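# Carry glass vial to window-side balance and close doors

## Task

Pick up the vial on the shelved bench by the door and carry it to the shelved bench by the window, where a balance sits. Set the vial upright on the balance pan, then close every glass door of the balance. The task fails if the balance is tipped, shoved out of position or has too much weight put on its pan; if the vial ever reaches the floor; if the vial breaks, which happens on a drop of more than a few centimetres or a sharp knock; or if the robot falls or is left leaning. The parked cart, the pedal bin and the stool are free to be moved. At the end, open the gripper and back the robot away.

## Robot and tools

Robot: a Hello Robot Stretch 3 with a single arm. It has a two-wheel base (0.33 m long, 0.34 m wide), a lift that rides up a mast, and a telescoping arm that points out of the robot's RIGHT side. A gripper sits on a three-axis wrist. The base cannot strafe, so to move the gripper forward or back you drive the base. Spinning in place pivots about a point between the wheels, 0.05 m in from the front edge. With the arm pulled in and the wrist folded, the swept circle has radius 0.28 m; an unfolded level wrist reaches beyond it.

Frames: the base frame starts on the floor between the drive wheels, with x ahead, y to the left and z up. hand_pose, the point where the closed fingertips meet, is reported in this frame. The odometry frame is the base frame as it stood at the start. Heading is positive to the left and runs from -3.142 to 3.142.

Cameras: head_camera (896x504) and nav_camera (fisheye, 672x504) are mounted on the head and are aimed with head_pan_rad and head_tilt_rad. wrist_camera (644x364) rides on the gripper. Each execute_actions result ends with one image per camera, taken when the call finishes.

Tool execute_actions takes {actions: [...]}, and the actions run in order. An action looks like {robot: ..., steps: n, until: ...}. steps counts control ticks at 30 per second, from 1 to 450. {steps: n} with nothing else just waits. The robot field holds one command, a list of up to 8 commands that run in sequence (optionally with {pause_s: s}, up to 15), or {stop: true} to brake everything and clear the queue. A command can contain:
- base: exactly one of translate_m (metres, positive is forward, |d| up to 1) or rotate_rad (radians, positive is counter-clockwise/left, |d| up to 3.2). Both are relative offsets, measured from where the base stands when that command begins.
- joints: absolute targets, by name. lift_m 0 to 1.1 (height of the arm); arm_m 0 to 0.52 (extension); wrist_yaw_rad -1.345 to 4.42 (0 is along the arm, positive swings toward the front, 3.0 is folded over the base); wrist_pitch_rad -1.57 to 0.451 (negative tips the fingers down); wrist_roll_rad -2.911 to 2.911; gripper_m -0.089 to 0.179 (larger is wider; the real gap is 0.007 to 0.025 smaller than this value, and it is zero below 0.007); head_pan_rad -3.953 to 1.73 (-1.57 looks along the arm); head_tilt_rad -1.53 to 0.419 (negative looks down). Joints you leave out keep their previous targets.
- contact_limits: {arm_m: effort %, 1 to 100}. This sets how hard the arm may push before it halts.
A new command overrides the current one immediately and throws away whatever was left of an older queue. If any value is invalid, the entire call is rejected and nothing in it runs.

The until field ends an action early. {robot: {status: "ended"}} fires once nothing reads moving and the queue is not running; use it with steps 450 to wait for motion to finish. You can also compare fields, for example lift_m: [">", 0.3] or base_status: ["!=", "moving"]. {any: {status: "ended"}} fires when the first motion finishes.

zoom_image {camera, region: [x0,y0,x1,y1]} returns a close-up of the newest image, in pixels with the origin at the top left, up to 504x504. finished_scene {scene} closes the scene and cannot be undone, so only call it once everything has come to rest.

Result lines: base_status shows progress against the goal. joint_status gives each joint's state: moving, done (reached within tolerance), off_target (came to rest short of the goal, and may still be pushing), contact_stop (hit something and went slack), time_out, stopped, not_commanded, or torque_fault (the wrist servo is off for 10 s and limp). Other lines: joint_goals; measured_speeds; refusals/queue/queue_left; on_its_own (goals the robot changed by itself, slack or off joints, a lean in base_tilt); motor_effort in % with the peak in brackets (positive pushes toward higher values; it is noisy and biased); lidar_m, 12 ranges in 30-degree sectors going counter-clockwise from straight ahead, taken at 0.17 m height, which miss glass; wrist_depth_mm and head_depth_mm, each a 7x7 grid of depths; base_odometry from the wheels; base_tilt in degrees. Lines starting with refused: or dropped: say which goal failed, counting from 0.

Speed: the base reaches 0.30 m/s only when stowed (lift under 0.30, arm under 0.03, yaw above 2.54). In any other pose it is held to 0.10 m/s.

Gripping: to hold an object, command gripper_m smaller than the object's width. To let go, command at least 0.02 more than the value where contact began. Neither the reading nor done confirms a grasp, so check with the cameras. The vial is glass, so squeeze moderately and place it gently, keeping it near the pan surface before you open.

Wrist safety: fold or unfold the wrist only with lift between 0.32 and 0.95, pitch -0.4 and roll near 0. Once it is folded, the lift may go down to 0.25. If yaw is below -0.4, keep pitch at -0.5 or lower.

Things to avoid: hard arm pushes while the gripper is above roughly 0.45 m can tip the robot, and so can pushing a second time after a contact_stop. Keep contact limits low near the balance and its doors, since shoving or tipping the balance fails the task. Do not drive while the gripper is hooked on or pressing against something fixed. If the base snags, reverse the last move in small steps. If base_tilt shows a lean, pull the gripper free and lower the lift to about 0.2. Let wrist servos recover by waiting with steps. Before finishing, open the gripper, withdraw the arm and back away.

Each tool is called by a JSON object that holds its "op" and its "data", one argument or row to a line.

## Session

{"op": "execute_actions", "data": {
  "actions": []
}}

Scene clock: 0.00 s.
robot.base_odometry: x=+0.000 y=+0.000 heading=+0.000 (m, m, rad; robot's odometry frame)
robot.turned_by_wheels: +0.000 (rad since the last result)
robot.turned_by_imu: +0.000 (rad since the last result)
robot.base_tilt: forward=+0.3 right=-0.8 (deg)
robot.lidar_m: 1.82 1.57 1.57 1.79 2.31 1.70 2.04 1.14 1.14 1.32 1.66 1.82
robot.head_depth_mm: 1934 2503 2515 2529 2482 2460 2065 / 1750 2700 2753 2769 2787 2817 2290 / 1900 2870 3060 3083 3022 2987 2291 / 1888 2796 2921 2839 2825 2811 2323 / 1874 2577 2535 2536 2533 2537 2310 / 1855 2344 2350 2311 2306 2279 2237 / 1842 2171 2134 2115 2112 2111 2107
robot.base_status: not_commanded
robot.joint_positions: lift_m=+0.324 arm_m=+0.001 wrist_yaw_rad=+2.906 wrist_pitch_rad=-0.592 wrist_roll_rad=+0.008 gripper_m=+0.037 head_pan_rad=+0.018 head_tilt_rad=-0.018
robot.joint_goals: lift_m=+0.324 arm_m=+0.001 wrist_yaw_rad=+2.906 wrist_pitch_rad=-0.592 wrist_roll_rad=+0.008 gripper_m=+0.037 head_pan_rad=+0.018 head_tilt_rad=-0.018
robot.joint_status: lift_m=not_commanded arm_m=not_commanded wrist_yaw_rad=not_commanded wrist_pitch_rad=not_commanded wrist_roll_rad=not_commanded gripper_m=not_commanded head_pan_rad=not_commanded head_tilt_rad=not_commanded
robot.measured_speeds: translate_m=+0.000 rotate_rad=+0.000 lift_m=+0.000 arm_m=+0.000 wrist_yaw_rad=+0.000 wrist_pitch_rad=+0.000 wrist_roll_rad=+0.000 head_pan_rad=+0.000 head_tilt_rad=+0.000
robot: refusals=0 queue=idle queue_left=0
robot.motor_effort: left_wheel=+0 right_wheel=+0 lift_m=+35 arm_m=+0 wrist_yaw_rad=+1 wrist_pitch_rad=+5 wrist_roll_rad=+0 gripper_m=+0 head_pan_rad=-1 head_tilt_rad=+1 (%)
robot.hand_pose: x=+0.0253 y=+0.0479 z=+0.2999 quat_wxyz=(+0.285, +0.698, +0.124, +0.645) (m; robot's base frame)
robot.wrist_depth_mm: - - - - - - - / 991 - 934 907 882 852 828 / 796 743 743 729 705 699 680 / 646 635 623 611 605 589 574 / 549 543 - 533 526 503 495 / 479 - - - 432 447 441 / 436 - - - 403 399 392
pictures: head_camera (sideways: a quarter turn clockwise sets it upright), nav_camera (sideways: a quarter turn counterclockwise sets it upright), wrist_camera
Images, in order (width x height): head_camera 896x504, nav_camera 672x504, wrist_camera 644x364.

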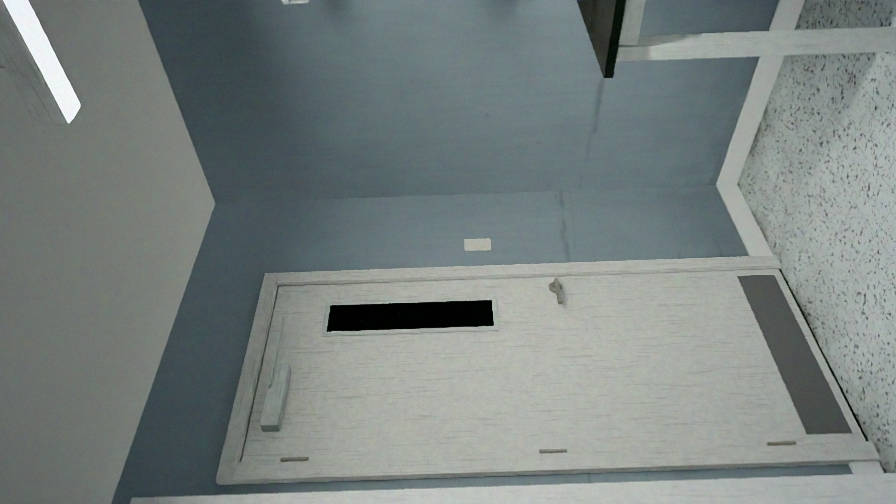

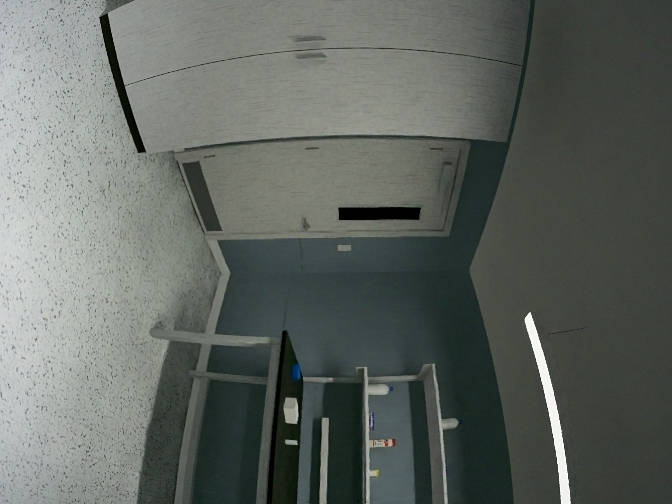

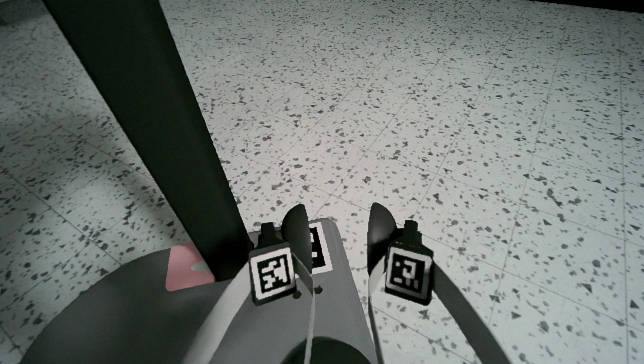

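{"op": "execute_actions", "data": {
  "actions": [
    {"robot":{"joints":{"head_pan_rad":-0.7,"head_tilt_rad":-0.3}},"steps":100,"until":{"robot":{"status":"ended"}}}
  ]
}}

{"op": "execute_actions", "data": {
  "actions": [
    {"robot":{"joints":{"head_pan_rad":-2.0,"head_tilt_rad":-0.3}},"steps":100,"until":{"robot":{"status":"ended"}}}
  ]
}}

{"op": "execute_actions", "data": {
  "actions": [
    {"robot":{"joints":{"head_pan_rad":-3.4,"head_tilt_rad":-0.3}},"steps":100,"until":{"robot":{"status":"ended"}}}
  ]
}}

Scene clock: 4.17 s.
robot.base_odometry: x=+0.000 y=+0.000 heading=+0.000 (m, m, rad; robot's odometry frame)
robot.turned_by_wheels: +0.000 (rad since the last result)
robot.turned_by_imu: +0.000 (rad since the last result)
robot.base_tilt: forward=+0.2 right=-0.6 (deg)
robot.lidar_m: 1.82 1.57 1.56 1.81 2.31 1.71 2.03 1.14 1.14 1.32 1.66 1.82
robot.head_depth_mm: 2004 2107 2259 1805 2511 2053 1573 / 2037 2148 2269 1847 2523 2052 1580 / 2059 2171 2312 1873 2520 2058 1599 / 2057 2212 2287 1916 2562 2054 1592 / 2084 2222 2357 1945 2568 2099 1601 / 2087 2229 2344 1780 2636 2088 1611 / 2138 2242 2380 2022 2687 2040 1630
robot.base_status: not_commanded
robot.joint_positions: lift_m=+0.324 arm_m=+0.001 wrist_yaw_rad=+2.906 wrist_pitch_rad=-0.592 wrist_roll_rad=+0.008 gripper_m=+0.037 head_pan_rad=-0.693 head_tilt_rad=-0.296
robot.joint_goals: lift_m=+0.324 arm_m=+0.001 wrist_yaw_rad=+2.906 wrist_pitch_rad=-0.592 wrist_roll_rad=+0.008 gripper_m=+0.037 head_pan_rad=-0.700 head_tilt_rad=-0.300
robot.joint_status: lift_m=not_commanded arm_m=not_commanded wrist_yaw_rad=not_commanded wrist_pitch_rad=not_commanded wrist_roll_rad=not_commanded gripper_m=not_commanded head_pan_rad=done head_tilt_rad=done
robot.measured_speeds: translate_m=+0.000 rotate_rad=+0.000 lift_m=+0.000 arm_m=+0.000 wrist_yaw_rad=+0.000 wrist_pitch_rad=+0.000 wrist_roll_rad=+0.000 head_pan_rad=+0.000 head_tilt_rad=+0.000
robot: refusals=0 queue=done queue_left=0
robot.motor_effort: left_wheel=+0(0) right_wheel=+0(0) lift_m=+36(35) arm_m=-2(1) wrist_yaw_rad=+0(1) wrist_pitch_rad=+5(5) wrist_roll_rad=+0(1) gripper_m=+0(0) head_pan_rad=-5(57) head_tilt_rad=-1(21) (%)
robot.hand_pose: x=+0.0253 y=+0.0479 z=+0.2999 quat_wxyz=(+0.285, +0.698, +0.124, +0.645) (m; robot's base frame)
robot.wrist_depth_mm: - - - - - - - / 971 - 930 909 888 840 830 / 781 744 743 720 711 692 684 / 644 631 624 611 598 583 575 / 554 541 - 538 528 509 500 / 481 - - - 436 449 442 / 436 - - - 403 398 397
pictures: head_camera (sideways: a quarter turn clockwise sets it upright), nav_camera (sideways: a quarter turn counterclockwise sets it upright), wrist_camera
Images, in order (width x height): head_camera 896x504, nav_camera 672x504, wrist_camera 644x364.

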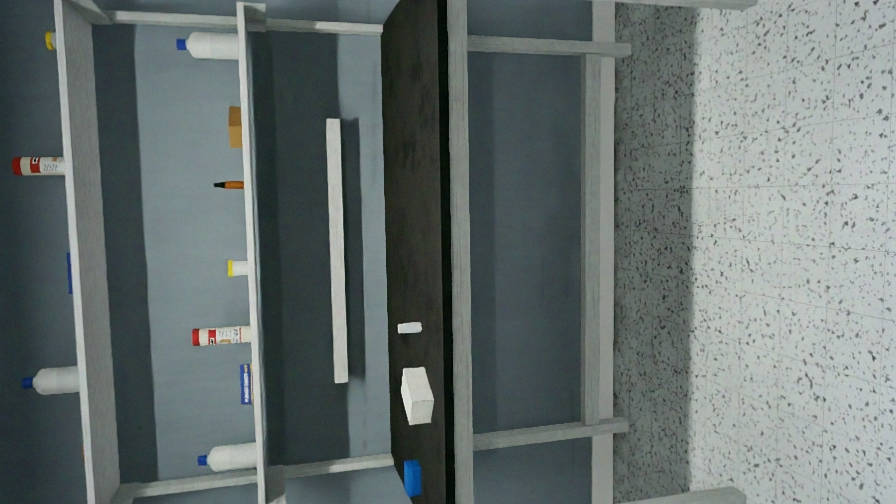

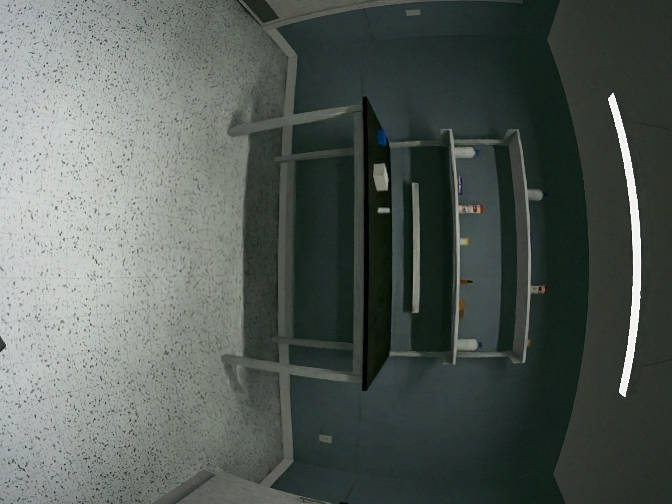

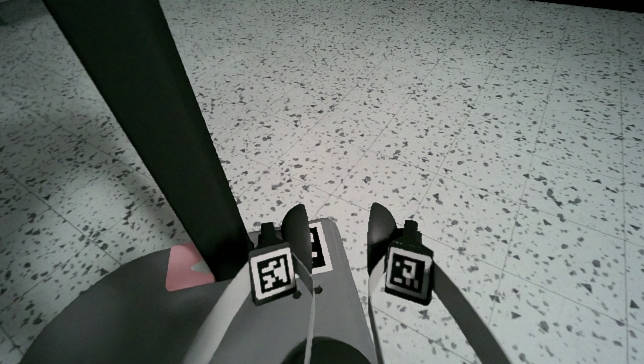

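Scene clock: 5.37 s.
robot.base_odometry: x=+0.000 y=+0.000 heading=+0.000 (m, m, rad; robot's odometry frame)
robot.turned_by_wheels: +0.000 (rad since the last result)
robot.turned_by_imu: +0.000 (rad since the last result)
robot.base_tilt: forward=+0.3 right=-0.6 (deg)
robot.lidar_m: 1.83 1.56 1.57 1.80 2.30 1.70 2.03 1.14 1.14 1.32 1.66 1.82
robot.head_depth_mm: 1181 1247 1615 1454 1152 1213 1291 / 1232 1283 1677 1472 1201 1280 1354 / 1273 1342 1750 1471 1255 1333 1440 / 1324 1384 1813 1492 1310 1394 1495 / 1366 1439 1860 1797 1375 1467 1548 / 1411 1484 1974 1858 1433 1545 1605 / 1474 1559 2056 1629 1509 1624 1614
robot.base_status: not_commanded
robot.joint_positions: lift_m=+0.324 arm_m=+0.001 wrist_yaw_rad=+2.906 wrist_pitch_rad=-0.592 wrist_roll_rad=+0.008 gripper_m=+0.037 head_pan_rad=-1.993 head_tilt_rad=-0.296
robot.joint_goals: lift_m=+0.324 arm_m=+0.001 wrist_yaw_rad=+2.906 wrist_pitch_rad=-0.592 wrist_roll_rad=+0.008 gripper_m=+0.037 head_pan_rad=-2.000 head_tilt_rad=-0.300
robot.joint_status: lift_m=not_commanded arm_m=not_commanded wrist_yaw_rad=not_commanded wrist_pitch_rad=not_commanded wrist_roll_rad=not_commanded gripper_m=not_commanded head_pan_rad=done head_tilt_rad=done
robot.measured_speeds: translate_m=+0.000 rotate_rad=+0.000 lift_m=+0.000 arm_m=+0.000 wrist_yaw_rad=+0.000 wrist_pitch_rad=+0.000 wrist_roll_rad=+0.000 head_pan_rad=+0.000 head_tilt_rad=+0.000
robot: refusals=0 queue=done queue_left=0
robot.motor_effort: left_wheel=+0(0) right_wheel=+0(1) lift_m=+36(35) arm_m=-1(1) wrist_yaw_rad=+0(0) wrist_pitch_rad=+5(5) wrist_roll_rad=+0(1) gripper_m=+0(1) head_pan_rad=-6(63) head_tilt_rad=-2(1) (%)
robot.hand_pose: x=+0.0253 y=+0.0479 z=+0.2999 quat_wxyz=(+0.285, +0.698, +0.124, +0.645) (m; robot's base frame)
robot.wrist_depth_mm: - - - - - - - / - - 945 899 880 856 832 / 783 754 737 739 710 692 674 / 644 627 618 612 600 590 577 / 551 544 - 537 526 503 501 / 478 - - - 434 444 441 / 440 - - - 402 397 393
pictures: head_camera (sideways: a quarter turn clockwise sets it upright), nav_camera (sideways: a quarter turn counterclockwise sets it upright), wrist_camera
Images, in order (width x height): head_camera 896x504, nav_camera 672x504, wrist_camera 644x364.

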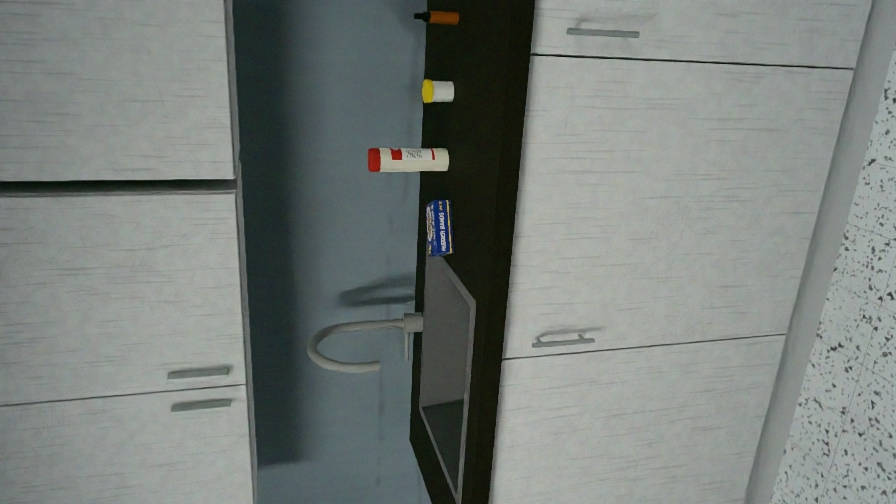

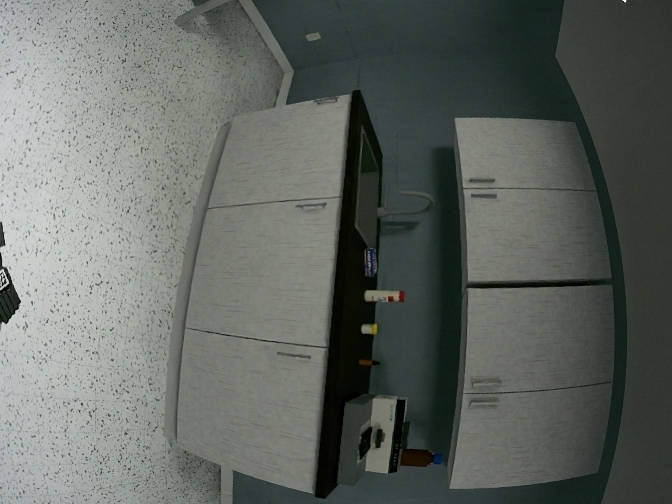

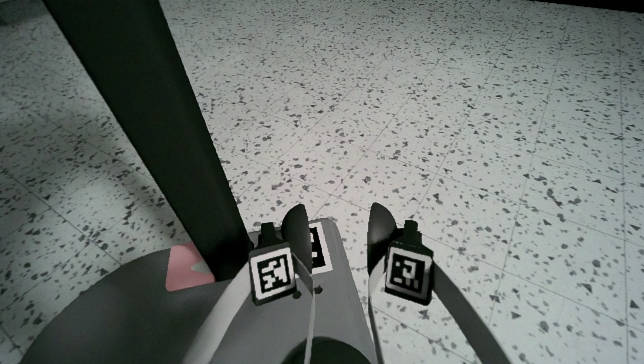

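Scene clock: 6.60 s.
robot.base_odometry: x=+0.000 y=+0.000 heading=+0.000 (m, m, rad; robot's odometry frame)
robot.turned_by_wheels: +0.000 (rad since the last result)
robot.turned_by_imu: +0.000 (rad since the last result)
robot.base_tilt: forward=+0.4 right=-0.6 (deg)
robot.lidar_m: 1.82 1.57 1.57 1.80 2.30 1.70 2.03 1.15 1.14 1.32 1.67 1.82
robot.head_depth_mm: 2120 2216 2299 1703 2450 1963 1571 / 2237 2370 2465 2600 2681 2042 1572 / 2314 2472 2614 2755 2779 2080 1590 / 2475 2590 2761 2919 2914 2084 1594 / 2623 2748 2859 3024 2905 2084 1610 / 2380 2443 2516 2570 2664 2112 1620 / 2098 2132 2177 2250 2332 2113 1620
robot.base_status: not_commanded
robot.joint_positions: lift_m=+0.324 arm_m=+0.001 wrist_yaw_rad=+2.906 wrist_pitch_rad=-0.592 wrist_roll_rad=+0.008 gripper_m=+0.037 head_pan_rad=-3.393 head_tilt_rad=-0.296
robot.joint_goals: lift_m=+0.324 arm_m=+0.001 wrist_yaw_rad=+2.906 wrist_pitch_rad=-0.592 wrist_roll_rad=+0.008 gripper_m=+0.037 head_pan_rad=-3.400 head_tilt_rad=-0.300
robot.joint_status: lift_m=not_commanded arm_m=not_commanded wrist_yaw_rad=not_commanded wrist_pitch_rad=not_commanded wrist_roll_rad=not_commanded gripper_m=not_commanded head_pan_rad=done head_tilt_rad=done
robot.measured_speeds: translate_m=+0.000 rotate_rad=+0.000 lift_m=+0.000 arm_m=+0.000 wrist_yaw_rad=+0.000 wrist_pitch_rad=+0.000 wrist_roll_rad=+0.000 head_pan_rad=+0.000 head_tilt_rad=+0.000
robot: refusals=0 queue=done queue_left=0
robot.motor_effort: left_wheel=+0(0) right_wheel=+0(0) lift_m=+36(35) arm_m=-1(1) wrist_yaw_rad=+0(0) wrist_pitch_rad=+5(5) wrist_roll_rad=+0(1) gripper_m=+1(0) head_pan_rad=-5(61) head_tilt_rad=-1(0) (%)
robot.hand_pose: x=+0.0253 y=+0.0479 z=+0.2999 quat_wxyz=(+0.285, +0.698, +0.124, +0.645) (m; robot's base frame)
robot.wrist_depth_mm: - - - - - - - / 987 - 936 905 878 845 831 / 780 752 738 732 707 696 684 / 646 631 621 607 599 589 578 / 546 539 - 534 525 512 496 / 484 - - - 435 443 439 / 438 - - - 407 397 393
pictures: head_camera (sideways: a quarter turn clockwise sets it upright), nav_camera (sideways: a quarter turn counterclockwise sets it upright), wrist_camera
Images, in order (width x height): head_camera 896x504, nav_camera 672x504, wrist_camera 644x364.

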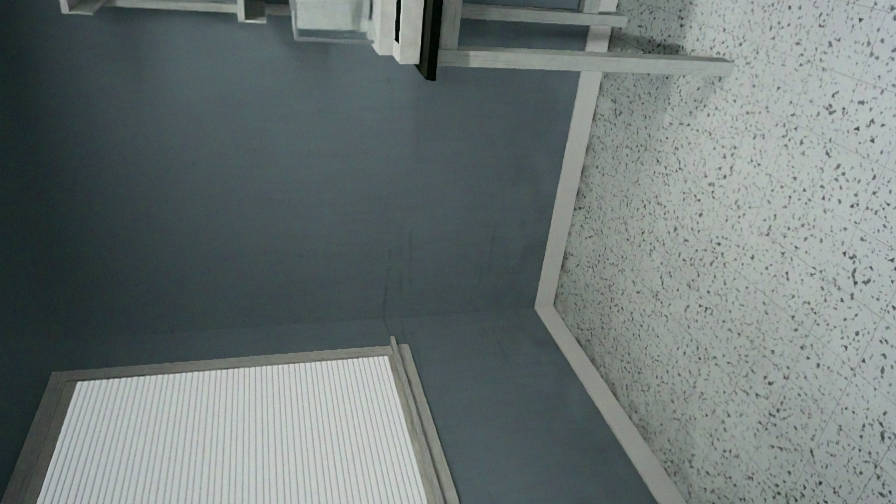

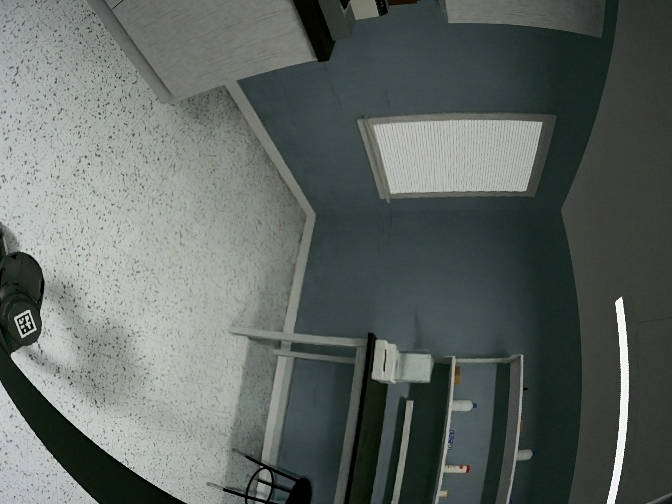

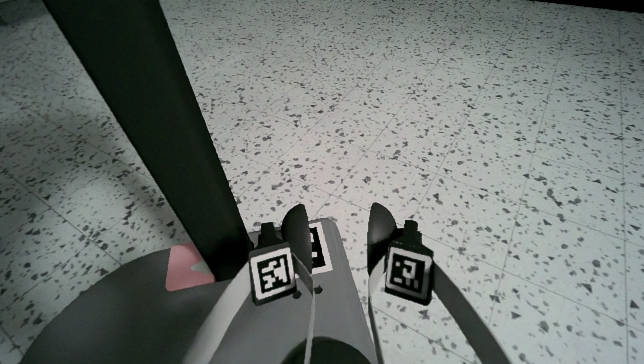

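{"op": "execute_actions", "data": {
  "actions": [
    {"robot":{"joints":{"head_pan_rad":-3.85,"head_tilt_rad":-0.2,"lift_m":0.27}},"steps":100,"until":{"robot":{"status":"ended"}}}
  ]
}}

{"op": "zoom_image", "data": {
  "camera": "head_camera",
  "region": [300,150,540,390]
}}

Scene clock: 9.70 s.
robot.base_odometry: x=+0.000 y=+0.000 heading=+0.000 (m, m, rad; robot's odometry frame)
robot.turned_by_wheels: +0.000 (rad since the last result)
robot.turned_by_imu: +0.000 (rad since the last result)
robot.base_tilt: forward=+0.3 right=-0.6 (deg)
robot.lidar_m: 1.83 1.57 1.56 1.80 2.31 1.71 2.03 1.14 1.14 1.31 1.67 1.82
robot.head_depth_mm: - - - - - - - / 2215 2258 2341 2158 2542 2310 1727 / 2194 2275 2361 2196 2570 2348 1744 / 2237 2310 2378 2015 2532 2359 1750 / 2228 2320 2363 1809 2544 2248 1779 / 2261 2343 2444 2531 2605 2379 1762 / 2269 2341 2430 2541 2615 2421 1788
robot.base_status: not_commanded
robot.joint_positions: lift_m=+0.270 arm_m=+0.001 wrist_yaw_rad=+2.906 wrist_pitch_rad=-0.592 wrist_roll_rad=+0.008 gripper_m=+0.037 head_pan_rad=-3.843 head_tilt_rad=-0.211
robot.joint_goals: lift_m=+0.270 arm_m=+0.001 wrist_yaw_rad=+2.906 wrist_pitch_rad=-0.592 wrist_roll_rad=+0.008 gripper_m=+0.037 head_pan_rad=-3.850 head_tilt_rad=-0.200
robot.joint_status: lift_m=done arm_m=not_commanded wrist_yaw_rad=not_commanded wrist_pitch_rad=not_commanded wrist_roll_rad=not_commanded gripper_m=not_commanded head_pan_rad=done head_tilt_rad=done
robot.measured_speeds: translate_m=+0.000 rotate_rad=+0.000 lift_m=+0.000 arm_m=+0.000 wrist_yaw_rad=+0.000 wrist_pitch_rad=+0.000 wrist_roll_rad=+0.000 head_pan_rad=+0.000 head_tilt_rad=+0.000
robot: refusals=0 queue=done queue_left=0
robot.motor_effort: left_wheel=+0(0) right_wheel=+0(1) lift_m=+24(37) arm_m=-1(2) wrist_yaw_rad=+0(0) wrist_pitch_rad=+5(5) wrist_roll_rad=+1(1) gripper_m=+1(0) head_pan_rad=-4(45) head_tilt_rad=+4(13) (%)
robot.hand_pose: x=+0.0253 y=+0.0479 z=+0.2460 quat_wxyz=(+0.285, +0.698, +0.124, +0.645) (m; robot's base frame)
robot.wrist_depth_mm: - - - - - 961 940 / 855 - 806 803 767 754 734 / 681 646 651 641 628 609 600 / 572 554 560 545 527 520 503 / 484 - - - 463 444 436 / - - - - 379 389 383 / - - - - 353 349 347
pictures: head_camera (sideways: a quarter turn clockwise sets it upright), nav_camera (sideways: a quarter turn counterclockwise sets it upright), wrist_camera
Images, in order (width x height): head_camera 896x504, nav_camera 672x504, wrist_camera 644x364.

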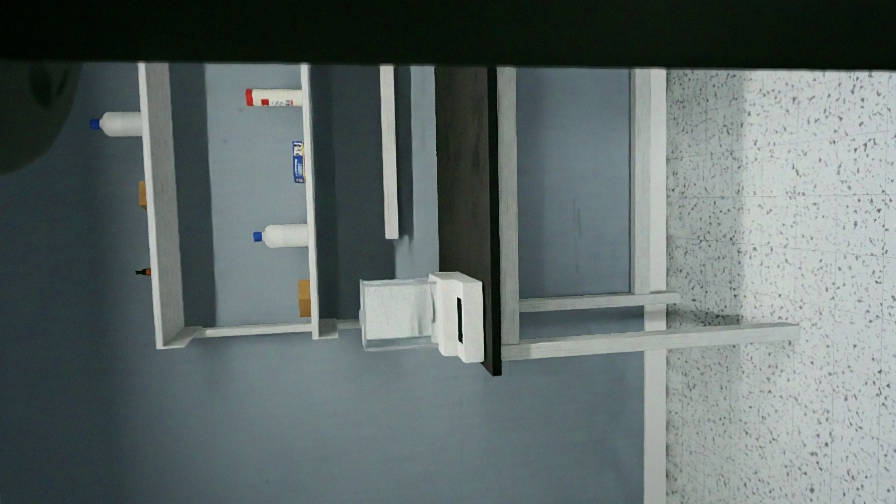

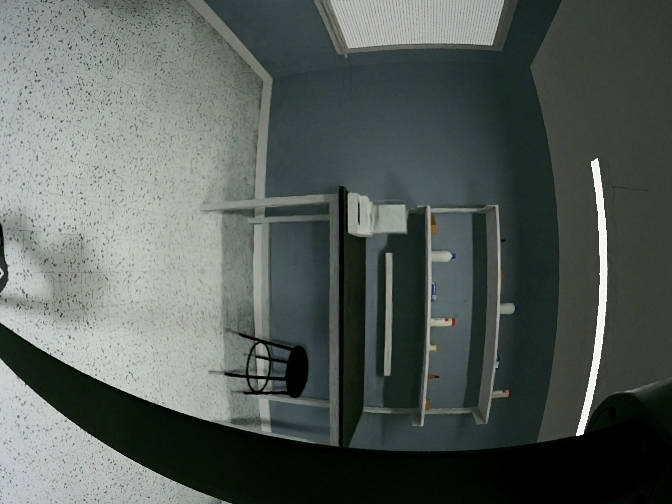

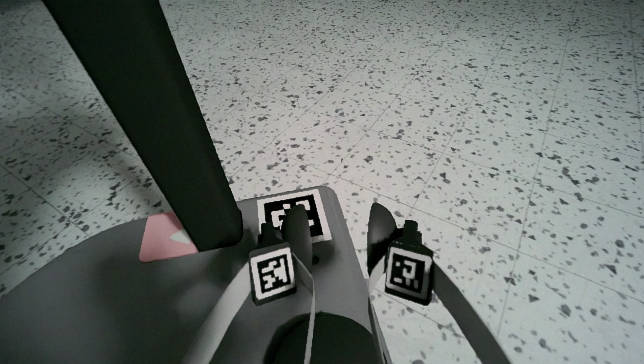

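Region (300, 150, 540, 390) of head_camera's 896x504 image, scaled by 2.100, with more detail than that image has.

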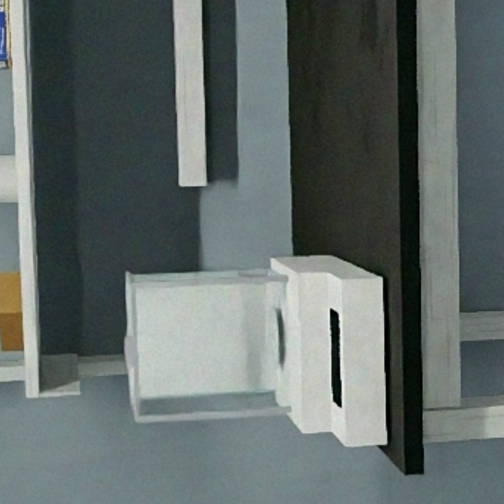

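{"op": "execute_actions", "data": {
  "actions": [
    {"robot":[{"base":{"rotate_rad":2.91},"joints":{"head_pan_rad":-1.2,"head_tilt_rad":-0.4}},{"base":{"translate_m":1.0}},{"base":{"translate_m":0.75}},{"base":{"rotate_rad":-0.54},"joints":{"lift_m":0.9,"wrist_pitch_rad":-0.4}}],"steps":450,"until":{"robot":{"status":"ended"}}},
    {"steps":300,"until":{"robot":{"status":"ended"}}}
  ]
}}

Scene clock: 37.20 s.
robot.base_odometry: x=-1.703 y=+0.402 heading=+2.370 (m, m, rad; robot's odometry frame)
robot.turned_by_wheels: +2.370 (rad since the last result)
robot.turned_by_imu: +2.378 (rad since the last result)
robot.base_tilt: forward=+0.3 right=-0.7 (deg)
robot.lidar_m: 0.92 0.95 0.87 0.84 0.88 1.01 1.00 3.58 2.55 1.58 0.51 0.94
robot.head_depth_mm: 2450 2623 2729 2709 2423 1795 1433 / 2532 2721 2841 1162 2095 1807 1439 / 2659 2842 2928 1089 687 608 1365 / 2280 2312 2118 1105 615 587 681 / 1810 1860 1805 1039 596 633 1467 / 1450 1508 1569 786 614 1493 1474 / 1295 1253 715 711 644 1423 1388
robot.base_status: done (rotate_rad -0.5399 of -0.5400)
robot.joint_positions: lift_m=+0.900 arm_m=+0.001 wrist_yaw_rad=+2.906 wrist_pitch_rad=-0.419 wrist_roll_rad=+0.008 gripper_m=+0.037 head_pan_rad=-1.207 head_tilt_rad=-0.396
robot.joint_goals: lift_m=+0.900 arm_m=+0.001 wrist_yaw_rad=+2.906 wrist_pitch_rad=-0.400 wrist_roll_rad=+0.008 gripper_m=+0.037 head_pan_rad=-1.200 head_tilt_rad=-0.400
robot.joint_status: lift_m=done arm_m=not_commanded wrist_yaw_rad=not_commanded wrist_pitch_rad=done wrist_roll_rad=not_commanded gripper_m=not_commanded head_pan_rad=done head_tilt_rad=done
robot.measured_speeds: translate_m=+0.000 rotate_rad=+0.000 lift_m=+0.000 arm_m=+0.000 wrist_yaw_rad=+0.000 wrist_pitch_rad=+0.000 wrist_roll_rad=+0.000 head_pan_rad=+0.000 head_tilt_rad=+0.000
robot: refusals=0 queue=done queue_left=0
robot.motor_effort: left_wheel=+2(7) right_wheel=-1(12) lift_m=+47(46) arm_m=-2(2) wrist_yaw_rad=+0(0) wrist_pitch_rad=+8(9) wrist_roll_rad=+0(0) gripper_m=+0(1) head_pan_rad=+5(63) head_tilt_rad=-1(13) (%)
robot.hand_pose: x=+0.0312 y=+0.0723 z=+0.9120 quat_wxyz=(+0.228, +0.707, +0.064, +0.667) (m; robot's base frame)
robot.wrist_depth_mm: 712 757 771 806 840 908 850 / 755 - 843 885 955 - 855 / 841 - 920 - - - 900 / 916 961 - - - - 915 / - - - - - - 949 / - - - - - - 954 / - - - - - - 943
pictures: head_camera (sideways: a quarter turn clockwise sets it upright), nav_camera (sideways: a quarter turn counterclockwise sets it upright), wrist_camera
Images, in order (width x height): head_camera 896x504, nav_camera 672x504, wrist_camera 644x364.

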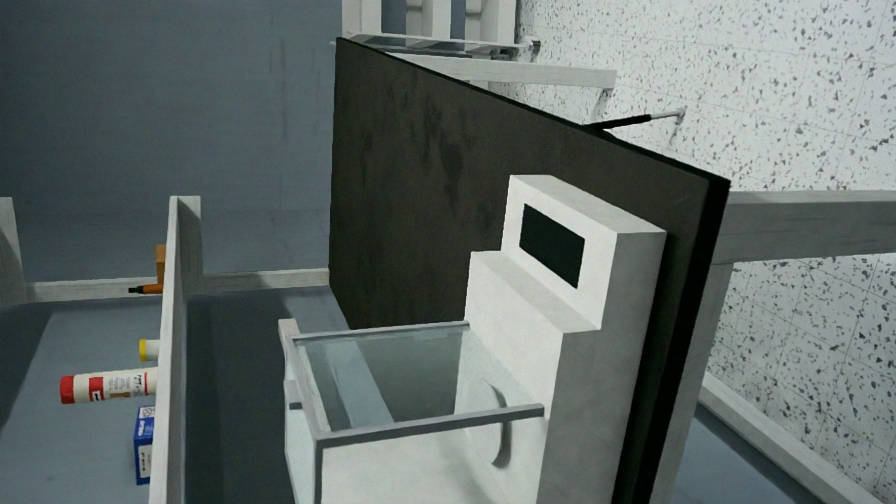

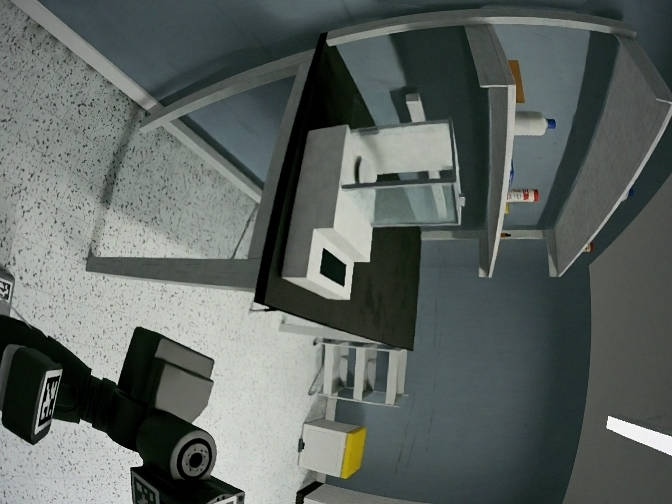

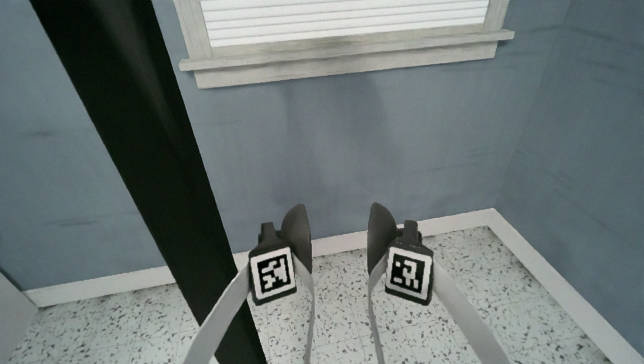

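{"op": "execute_actions", "data": {
  "actions": [
    {"robot":{"joints":{"head_pan_rad":-0.8,"head_tilt_rad":-0.3}},"steps":100,"until":{"robot":{"status":"ended"}}}
  ]
}}

{"op": "zoom_image", "data": {
  "camera": "head_camera",
  "region": [300,20,700,420]
}}

Scene clock: 39.73 s.
robot.base_odometry: x=-1.703 y=+0.402 heading=+2.370 (m, m, rad; robot's odometry frame)
robot.turned_by_wheels: +0.000 (rad since the last result)
robot.turned_by_imu: +0.000 (rad since the last result)
robot.base_tilt: forward=+0.3 right=-0.7 (deg)
robot.lidar_m: 0.92 0.95 0.88 0.85 0.88 1.01 1.00 3.56 2.55 1.58 0.51 0.94
robot.head_depth_mm: 1662 1765 1935 1370 632 547 578 / 1448 1269 1592 1401 630 580 1509 / 1293 1314 1365 756 643 658 1515 / 1144 951 1234 716 709 1415 1458 / 1052 884 1135 1165 866 1284 1336 / 954 952 1028 1071 985 1063 1167 / 877 838 892 937 998 1049 1095
robot.base_status: done (rotate_rad -0.5399 of -0.5400)
robot.joint_positions: lift_m=+0.900 arm_m=+0.001 wrist_yaw_rad=+2.906 wrist_pitch_rad=-0.419 wrist_roll_rad=+0.008 gripper_m=+0.037 head_pan_rad=-0.807 head_tilt_rad=-0.310
robot.joint_goals: lift_m=+0.900 arm_m=+0.001 wrist_yaw_rad=+2.906 wrist_pitch_rad=-0.400 wrist_roll_rad=+0.008 gripper_m=+0.037 head_pan_rad=-0.800 head_tilt_rad=-0.300
robot.joint_status: lift_m=done arm_m=not_commanded wrist_yaw_rad=not_commanded wrist_pitch_rad=done wrist_roll_rad=not_commanded gripper_m=not_commanded head_pan_rad=done head_tilt_rad=done
robot.measured_speeds: translate_m=+0.000 rotate_rad=+0.000 lift_m=+0.000 arm_m=+0.000 wrist_yaw_rad=+0.000 wrist_pitch_rad=+0.000 wrist_roll_rad=+0.000 head_pan_rad=+0.000 head_tilt_rad=+0.000
robot: refusals=0 queue=done queue_left=0
robot.motor_effort: left_wheel=+2(2) right_wheel=-2(2) lift_m=+46(46) arm_m=-1(2) wrist_yaw_rad=+1(1) wrist_pitch_rad=+8(8) wrist_roll_rad=+1(1) gripper_m=+1(1) head_pan_rad=+5(42) head_tilt_rad=+4(14) (%)
robot.hand_pose: x=+0.0312 y=+0.0723 z=+0.9120 quat_wxyz=(+0.228, +0.707, +0.064, +0.667) (m; robot's base frame)
robot.wrist_depth_mm: 710 756 783 813 861 894 857 / 771 - 841 877 966 - 872 / 841 - 939 - - - 885 / 923 979 - - - - 911 / - - - - - - 919 / - - - - - - 958 / - - - - - - 958
pictures: head_camera (sideways: a quarter turn clockwise sets it upright), nav_camera (sideways: a quarter turn counterclockwise sets it upright), wrist_camera
Images, in order (width x height): head_camera 896x504, nav_camera 672x504, wrist_camera 644x364.

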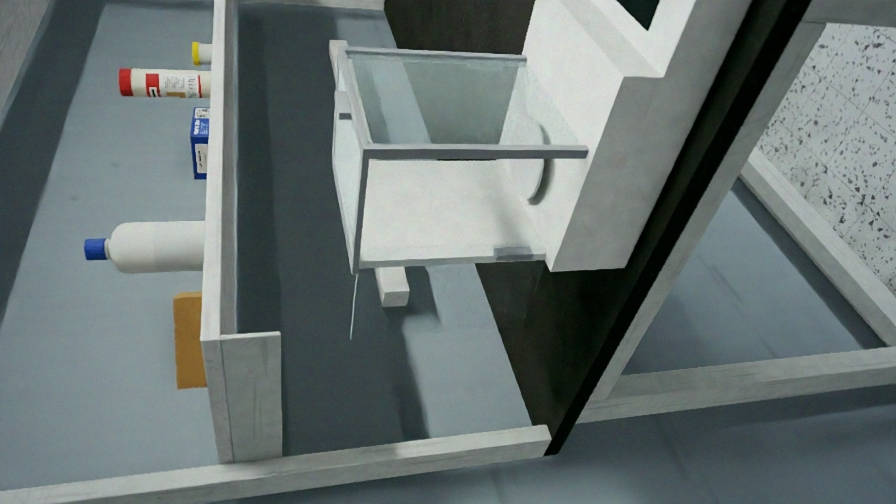

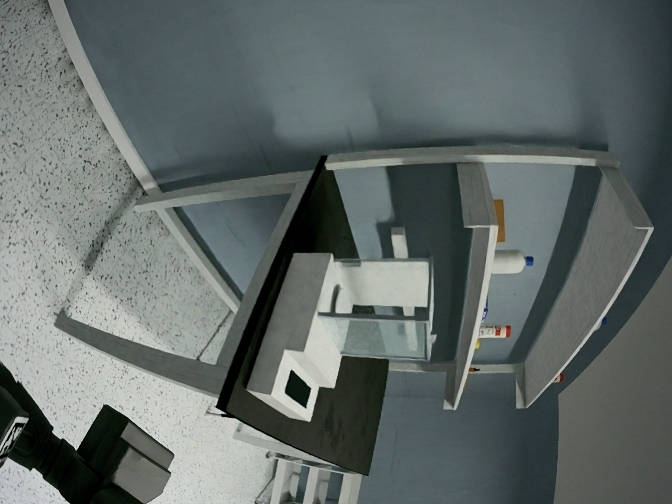

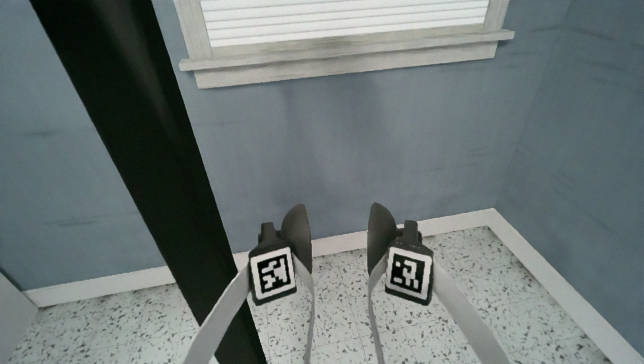

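Region (300, 20, 700, 420) of head_camera's 896x504 image, scaled by 1.260, with more detail than that image has.

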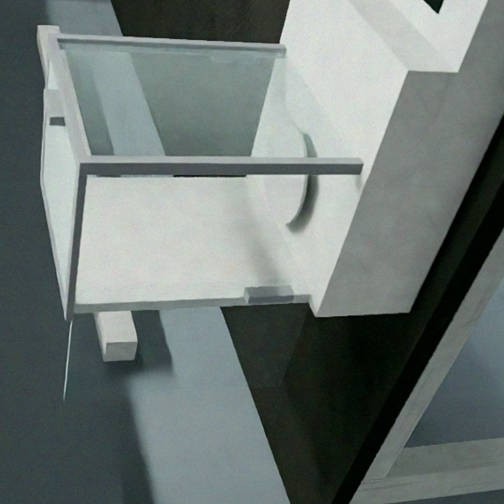

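{"op": "execute_actions", "data": {
  "actions": [
    {"robot":[{"base":{"rotate_rad":0.45},"joints":{"head_pan_rad":-1.5,"head_tilt_rad":-0.5,"lift_m":0.28}},{"base":{"translate_m":-1.0}},{"base":{"translate_m":-1.0}},{"base":{"translate_m":-0.9}},{"base":{"rotate_rad":-2.02}},{"joints":{"lift_m":0.92}}],"steps":450,"until":{"robot":{"status":"ended"}}},
    {"steps":450,"until":{"robot":{"status":"ended"}}}
  ]
}}

Scene clock: 76.07 s.
robot.base_odometry: x=+1.048 y=-0.515 heading=+0.800 (m, m, rad; robot's odometry frame)
robot.turned_by_wheels: -1.570 (rad since the last result)
robot.turned_by_imu: -1.580 (rad since the last result)
robot.base_tilt: forward=+0.3 right=-0.7 (deg)
robot.lidar_m: 1.45 1.27 1.72 2.83 2.13 1.55 1.50 0.98 1.17 1.13 0.75 0.71
robot.head_depth_mm: 1005 1106 1185 842 610 1479 1395 / 1018 1111 1192 852 615 1494 1408 / 1029 1115 1205 859 619 1498 1414 / 982 1124 1211 869 624 1507 1465 / 1025 1145 1225 877 629 1508 1382 / 1032 1151 1243 888 612 1529 1363 / 1047 1160 1254 897 638 1583 1366
robot.base_status: done (rotate_rad -2.0199 of -2.0200)
robot.joint_positions: lift_m=+0.920 arm_m=+0.001 wrist_yaw_rad=+2.906 wrist_pitch_rad=-0.419 wrist_roll_rad=+0.008 gripper_m=+0.037 head_pan_rad=-1.493 head_tilt_rad=-0.494
robot.joint_goals: lift_m=+0.920 arm_m=+0.001 wrist_yaw_rad=+2.906 wrist_pitch_rad=-0.400 wrist_roll_rad=+0.008 gripper_m=+0.037 head_pan_rad=-1.500 head_tilt_rad=-0.500
robot.joint_status: lift_m=moving arm_m=not_commanded wrist_yaw_rad=not_commanded wrist_pitch_rad=done wrist_roll_rad=not_commanded gripper_m=not_commanded head_pan_rad=done head_tilt_rad=done
robot.measured_speeds: translate_m=+0.000 rotate_rad=+0.000 lift_m=+0.000 arm_m=+0.000 wrist_yaw_rad=+0.000 wrist_pitch_rad=+0.000 wrist_roll_rad=+0.000 head_pan_rad=+0.000 head_tilt_rad=+0.000
robot: refusals=0 queue=running queue_left=0
robot.motor_effort: left_wheel=+2(10) right_wheel=-2(8) lift_m=+45(48) arm_m=-3(2) wrist_yaw_rad=+0(0) wrist_pitch_rad=+8(8) wrist_roll_rad=+0(1) gripper_m=+0(1) head_pan_rad=-5(55) head_tilt_rad=-2(16) (%)
robot.hand_pose: x=+0.0312 y=+0.0724 z=+0.9321 quat_wxyz=(+0.228, +0.707, +0.064, +0.667) (m; robot's base frame)
robot.wrist_depth_mm: - - - - - - - / - - - - - - - / - - - - - - - / - - - - - - - / - - - - - - - / - - - - - - - / - - - - - - -
pictures: head_camera (sideways: a quarter turn clockwise sets it upright), nav_camera (sideways: a quarter turn counterclockwise sets it upright), wrist_camera
Images, in order (width x height): head_camera 896x504, nav_camera 672x504, wrist_camera 644x364.

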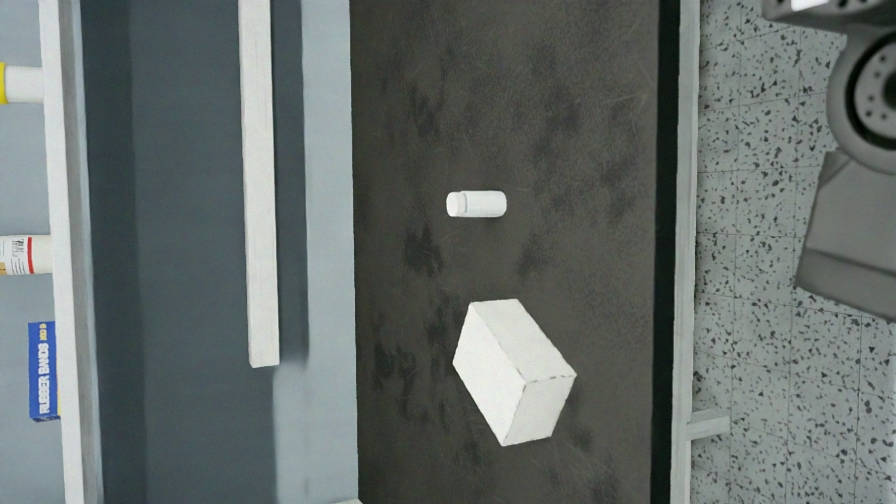

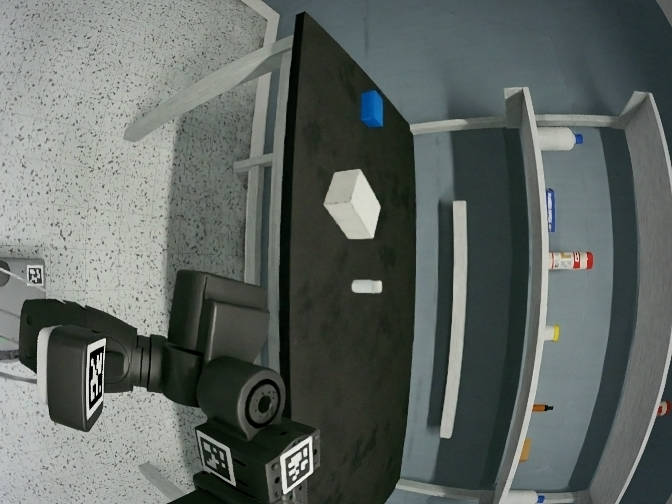

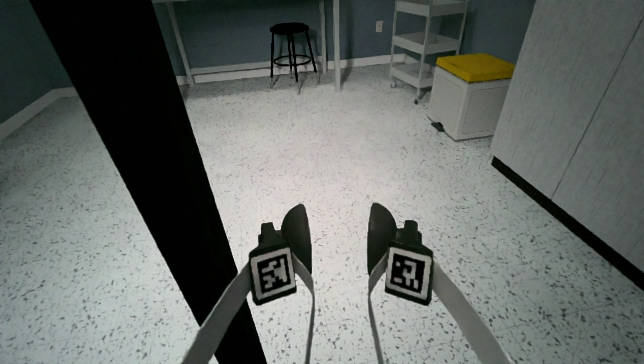

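{"op": "execute_actions", "data": {
  "actions": [
    {"robot":[{"joints":{"wrist_yaw_rad":0,"gripper_m":0.1}},{"joints":{"wrist_pitch_rad":-0.25,"arm_m":0.1,"lift_m":0.93}}],"steps":450,"until":{"robot":{"status":"ended"}}}
  ]
}}

Scene clock: 81.87 s.
robot.base_odometry: x=+1.048 y=-0.515 heading=+0.800 (m, m, rad; robot's odometry frame)
robot.turned_by_wheels: +0.000 (rad since the last result)
robot.turned_by_imu: +0.000 (rad since the last result)
robot.base_tilt: forward=+0.3 right=-0.6 (deg)
robot.lidar_m: 1.46 1.27 1.72 2.83 2.12 1.56 1.50 0.99 1.17 1.13 0.75 0.71
robot.head_depth_mm: 1005 1100 1182 839 - - - / 1015 1110 1191 852 - - - / 1030 1117 1200 858 675 - 1311 / 988 1120 1208 871 625 1506 1344 / 1022 1139 1223 879 627 1520 1349 / 1025 1147 1234 889 613 1520 1365 / 1045 1163 1254 895 638 1571 1367
robot.base_status: done (rotate_rad -2.0199 of -2.0200)
robot.joint_positions: lift_m=+0.930 arm_m=+0.100 wrist_yaw_rad=+0.002 wrist_pitch_rad=-0.271 wrist_roll_rad=+0.008 gripper_m=+0.100 head_pan_rad=-1.493 head_tilt_rad=-0.494
robot.joint_goals: lift_m=+0.930 arm_m=+0.100 wrist_yaw_rad=+0.000 wrist_pitch_rad=-0.250 wrist_roll_rad=+0.008 gripper_m=+0.100 head_pan_rad=-1.500 head_tilt_rad=-0.500
robot.joint_status: lift_m=done arm_m=done wrist_yaw_rad=done wrist_pitch_rad=done wrist_roll_rad=not_commanded gripper_m=done head_pan_rad=done head_tilt_rad=done
robot.measured_speeds: translate_m=+0.000 rotate_rad=+0.000 lift_m=+0.000 arm_m=+0.000 wrist_yaw_rad=+0.000 wrist_pitch_rad=+0.000 wrist_roll_rad=+0.000 head_pan_rad=+0.000 head_tilt_rad=+0.000
robot: refusals=0 queue=done queue_left=0
robot.motor_effort: left_wheel=+1(2) right_wheel=-1(1) lift_m=+46(49) arm_m=+4(5) wrist_yaw_rad=-2(5) wrist_pitch_rad=+8(10) wrist_roll_rad=+1(1) gripper_m=+0(95) head_pan_rad=-4(4) head_tilt_rad=-2(2) (%)
robot.hand_pose: x=-0.0211 y=-0.4851 z=+0.9764 quat_wxyz=(+0.698, +0.096, -0.703, -0.096) (m; robot's base frame)
robot.wrist_depth_mm: 835 813 814 808 805 803 771 / 897 865 877 846 827 818 810 / 568 555 532 475 498 481 460 / 278 271 334 348 338 331 325 / 276 261 280 264 260 255 249 / 221 220 207 212 208 209 203 / 184 182 179 177 176 173 171
pictures: head_camera (sideways: a quarter turn clockwise sets it upright), nav_camera (sideways: a quarter turn counterclockwise sets it upright), wrist_camera
Images, in order (width x height): head_camera 896x504, nav_camera 672x504, wrist_camera 644x364.

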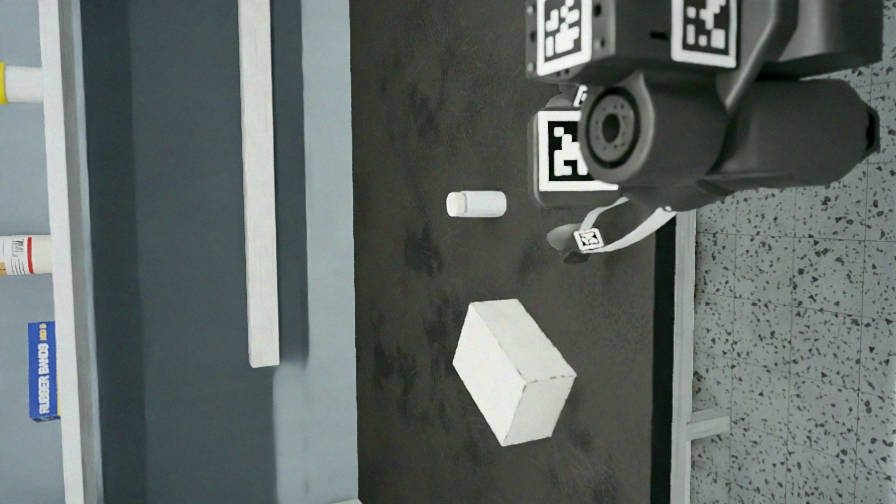

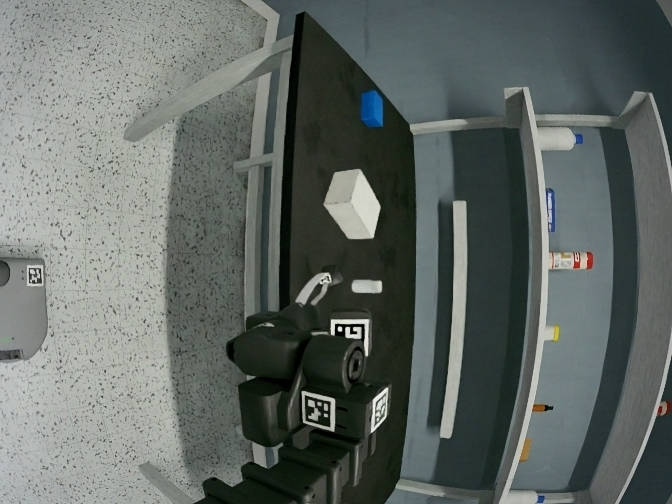

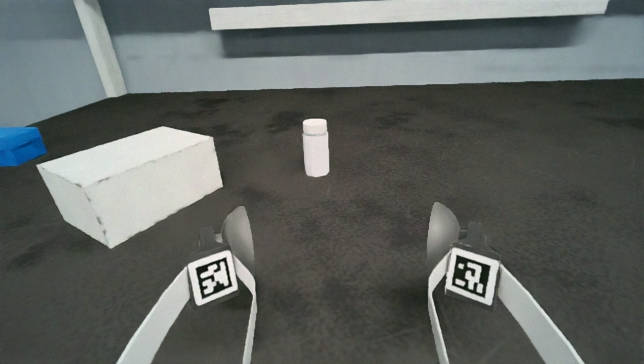

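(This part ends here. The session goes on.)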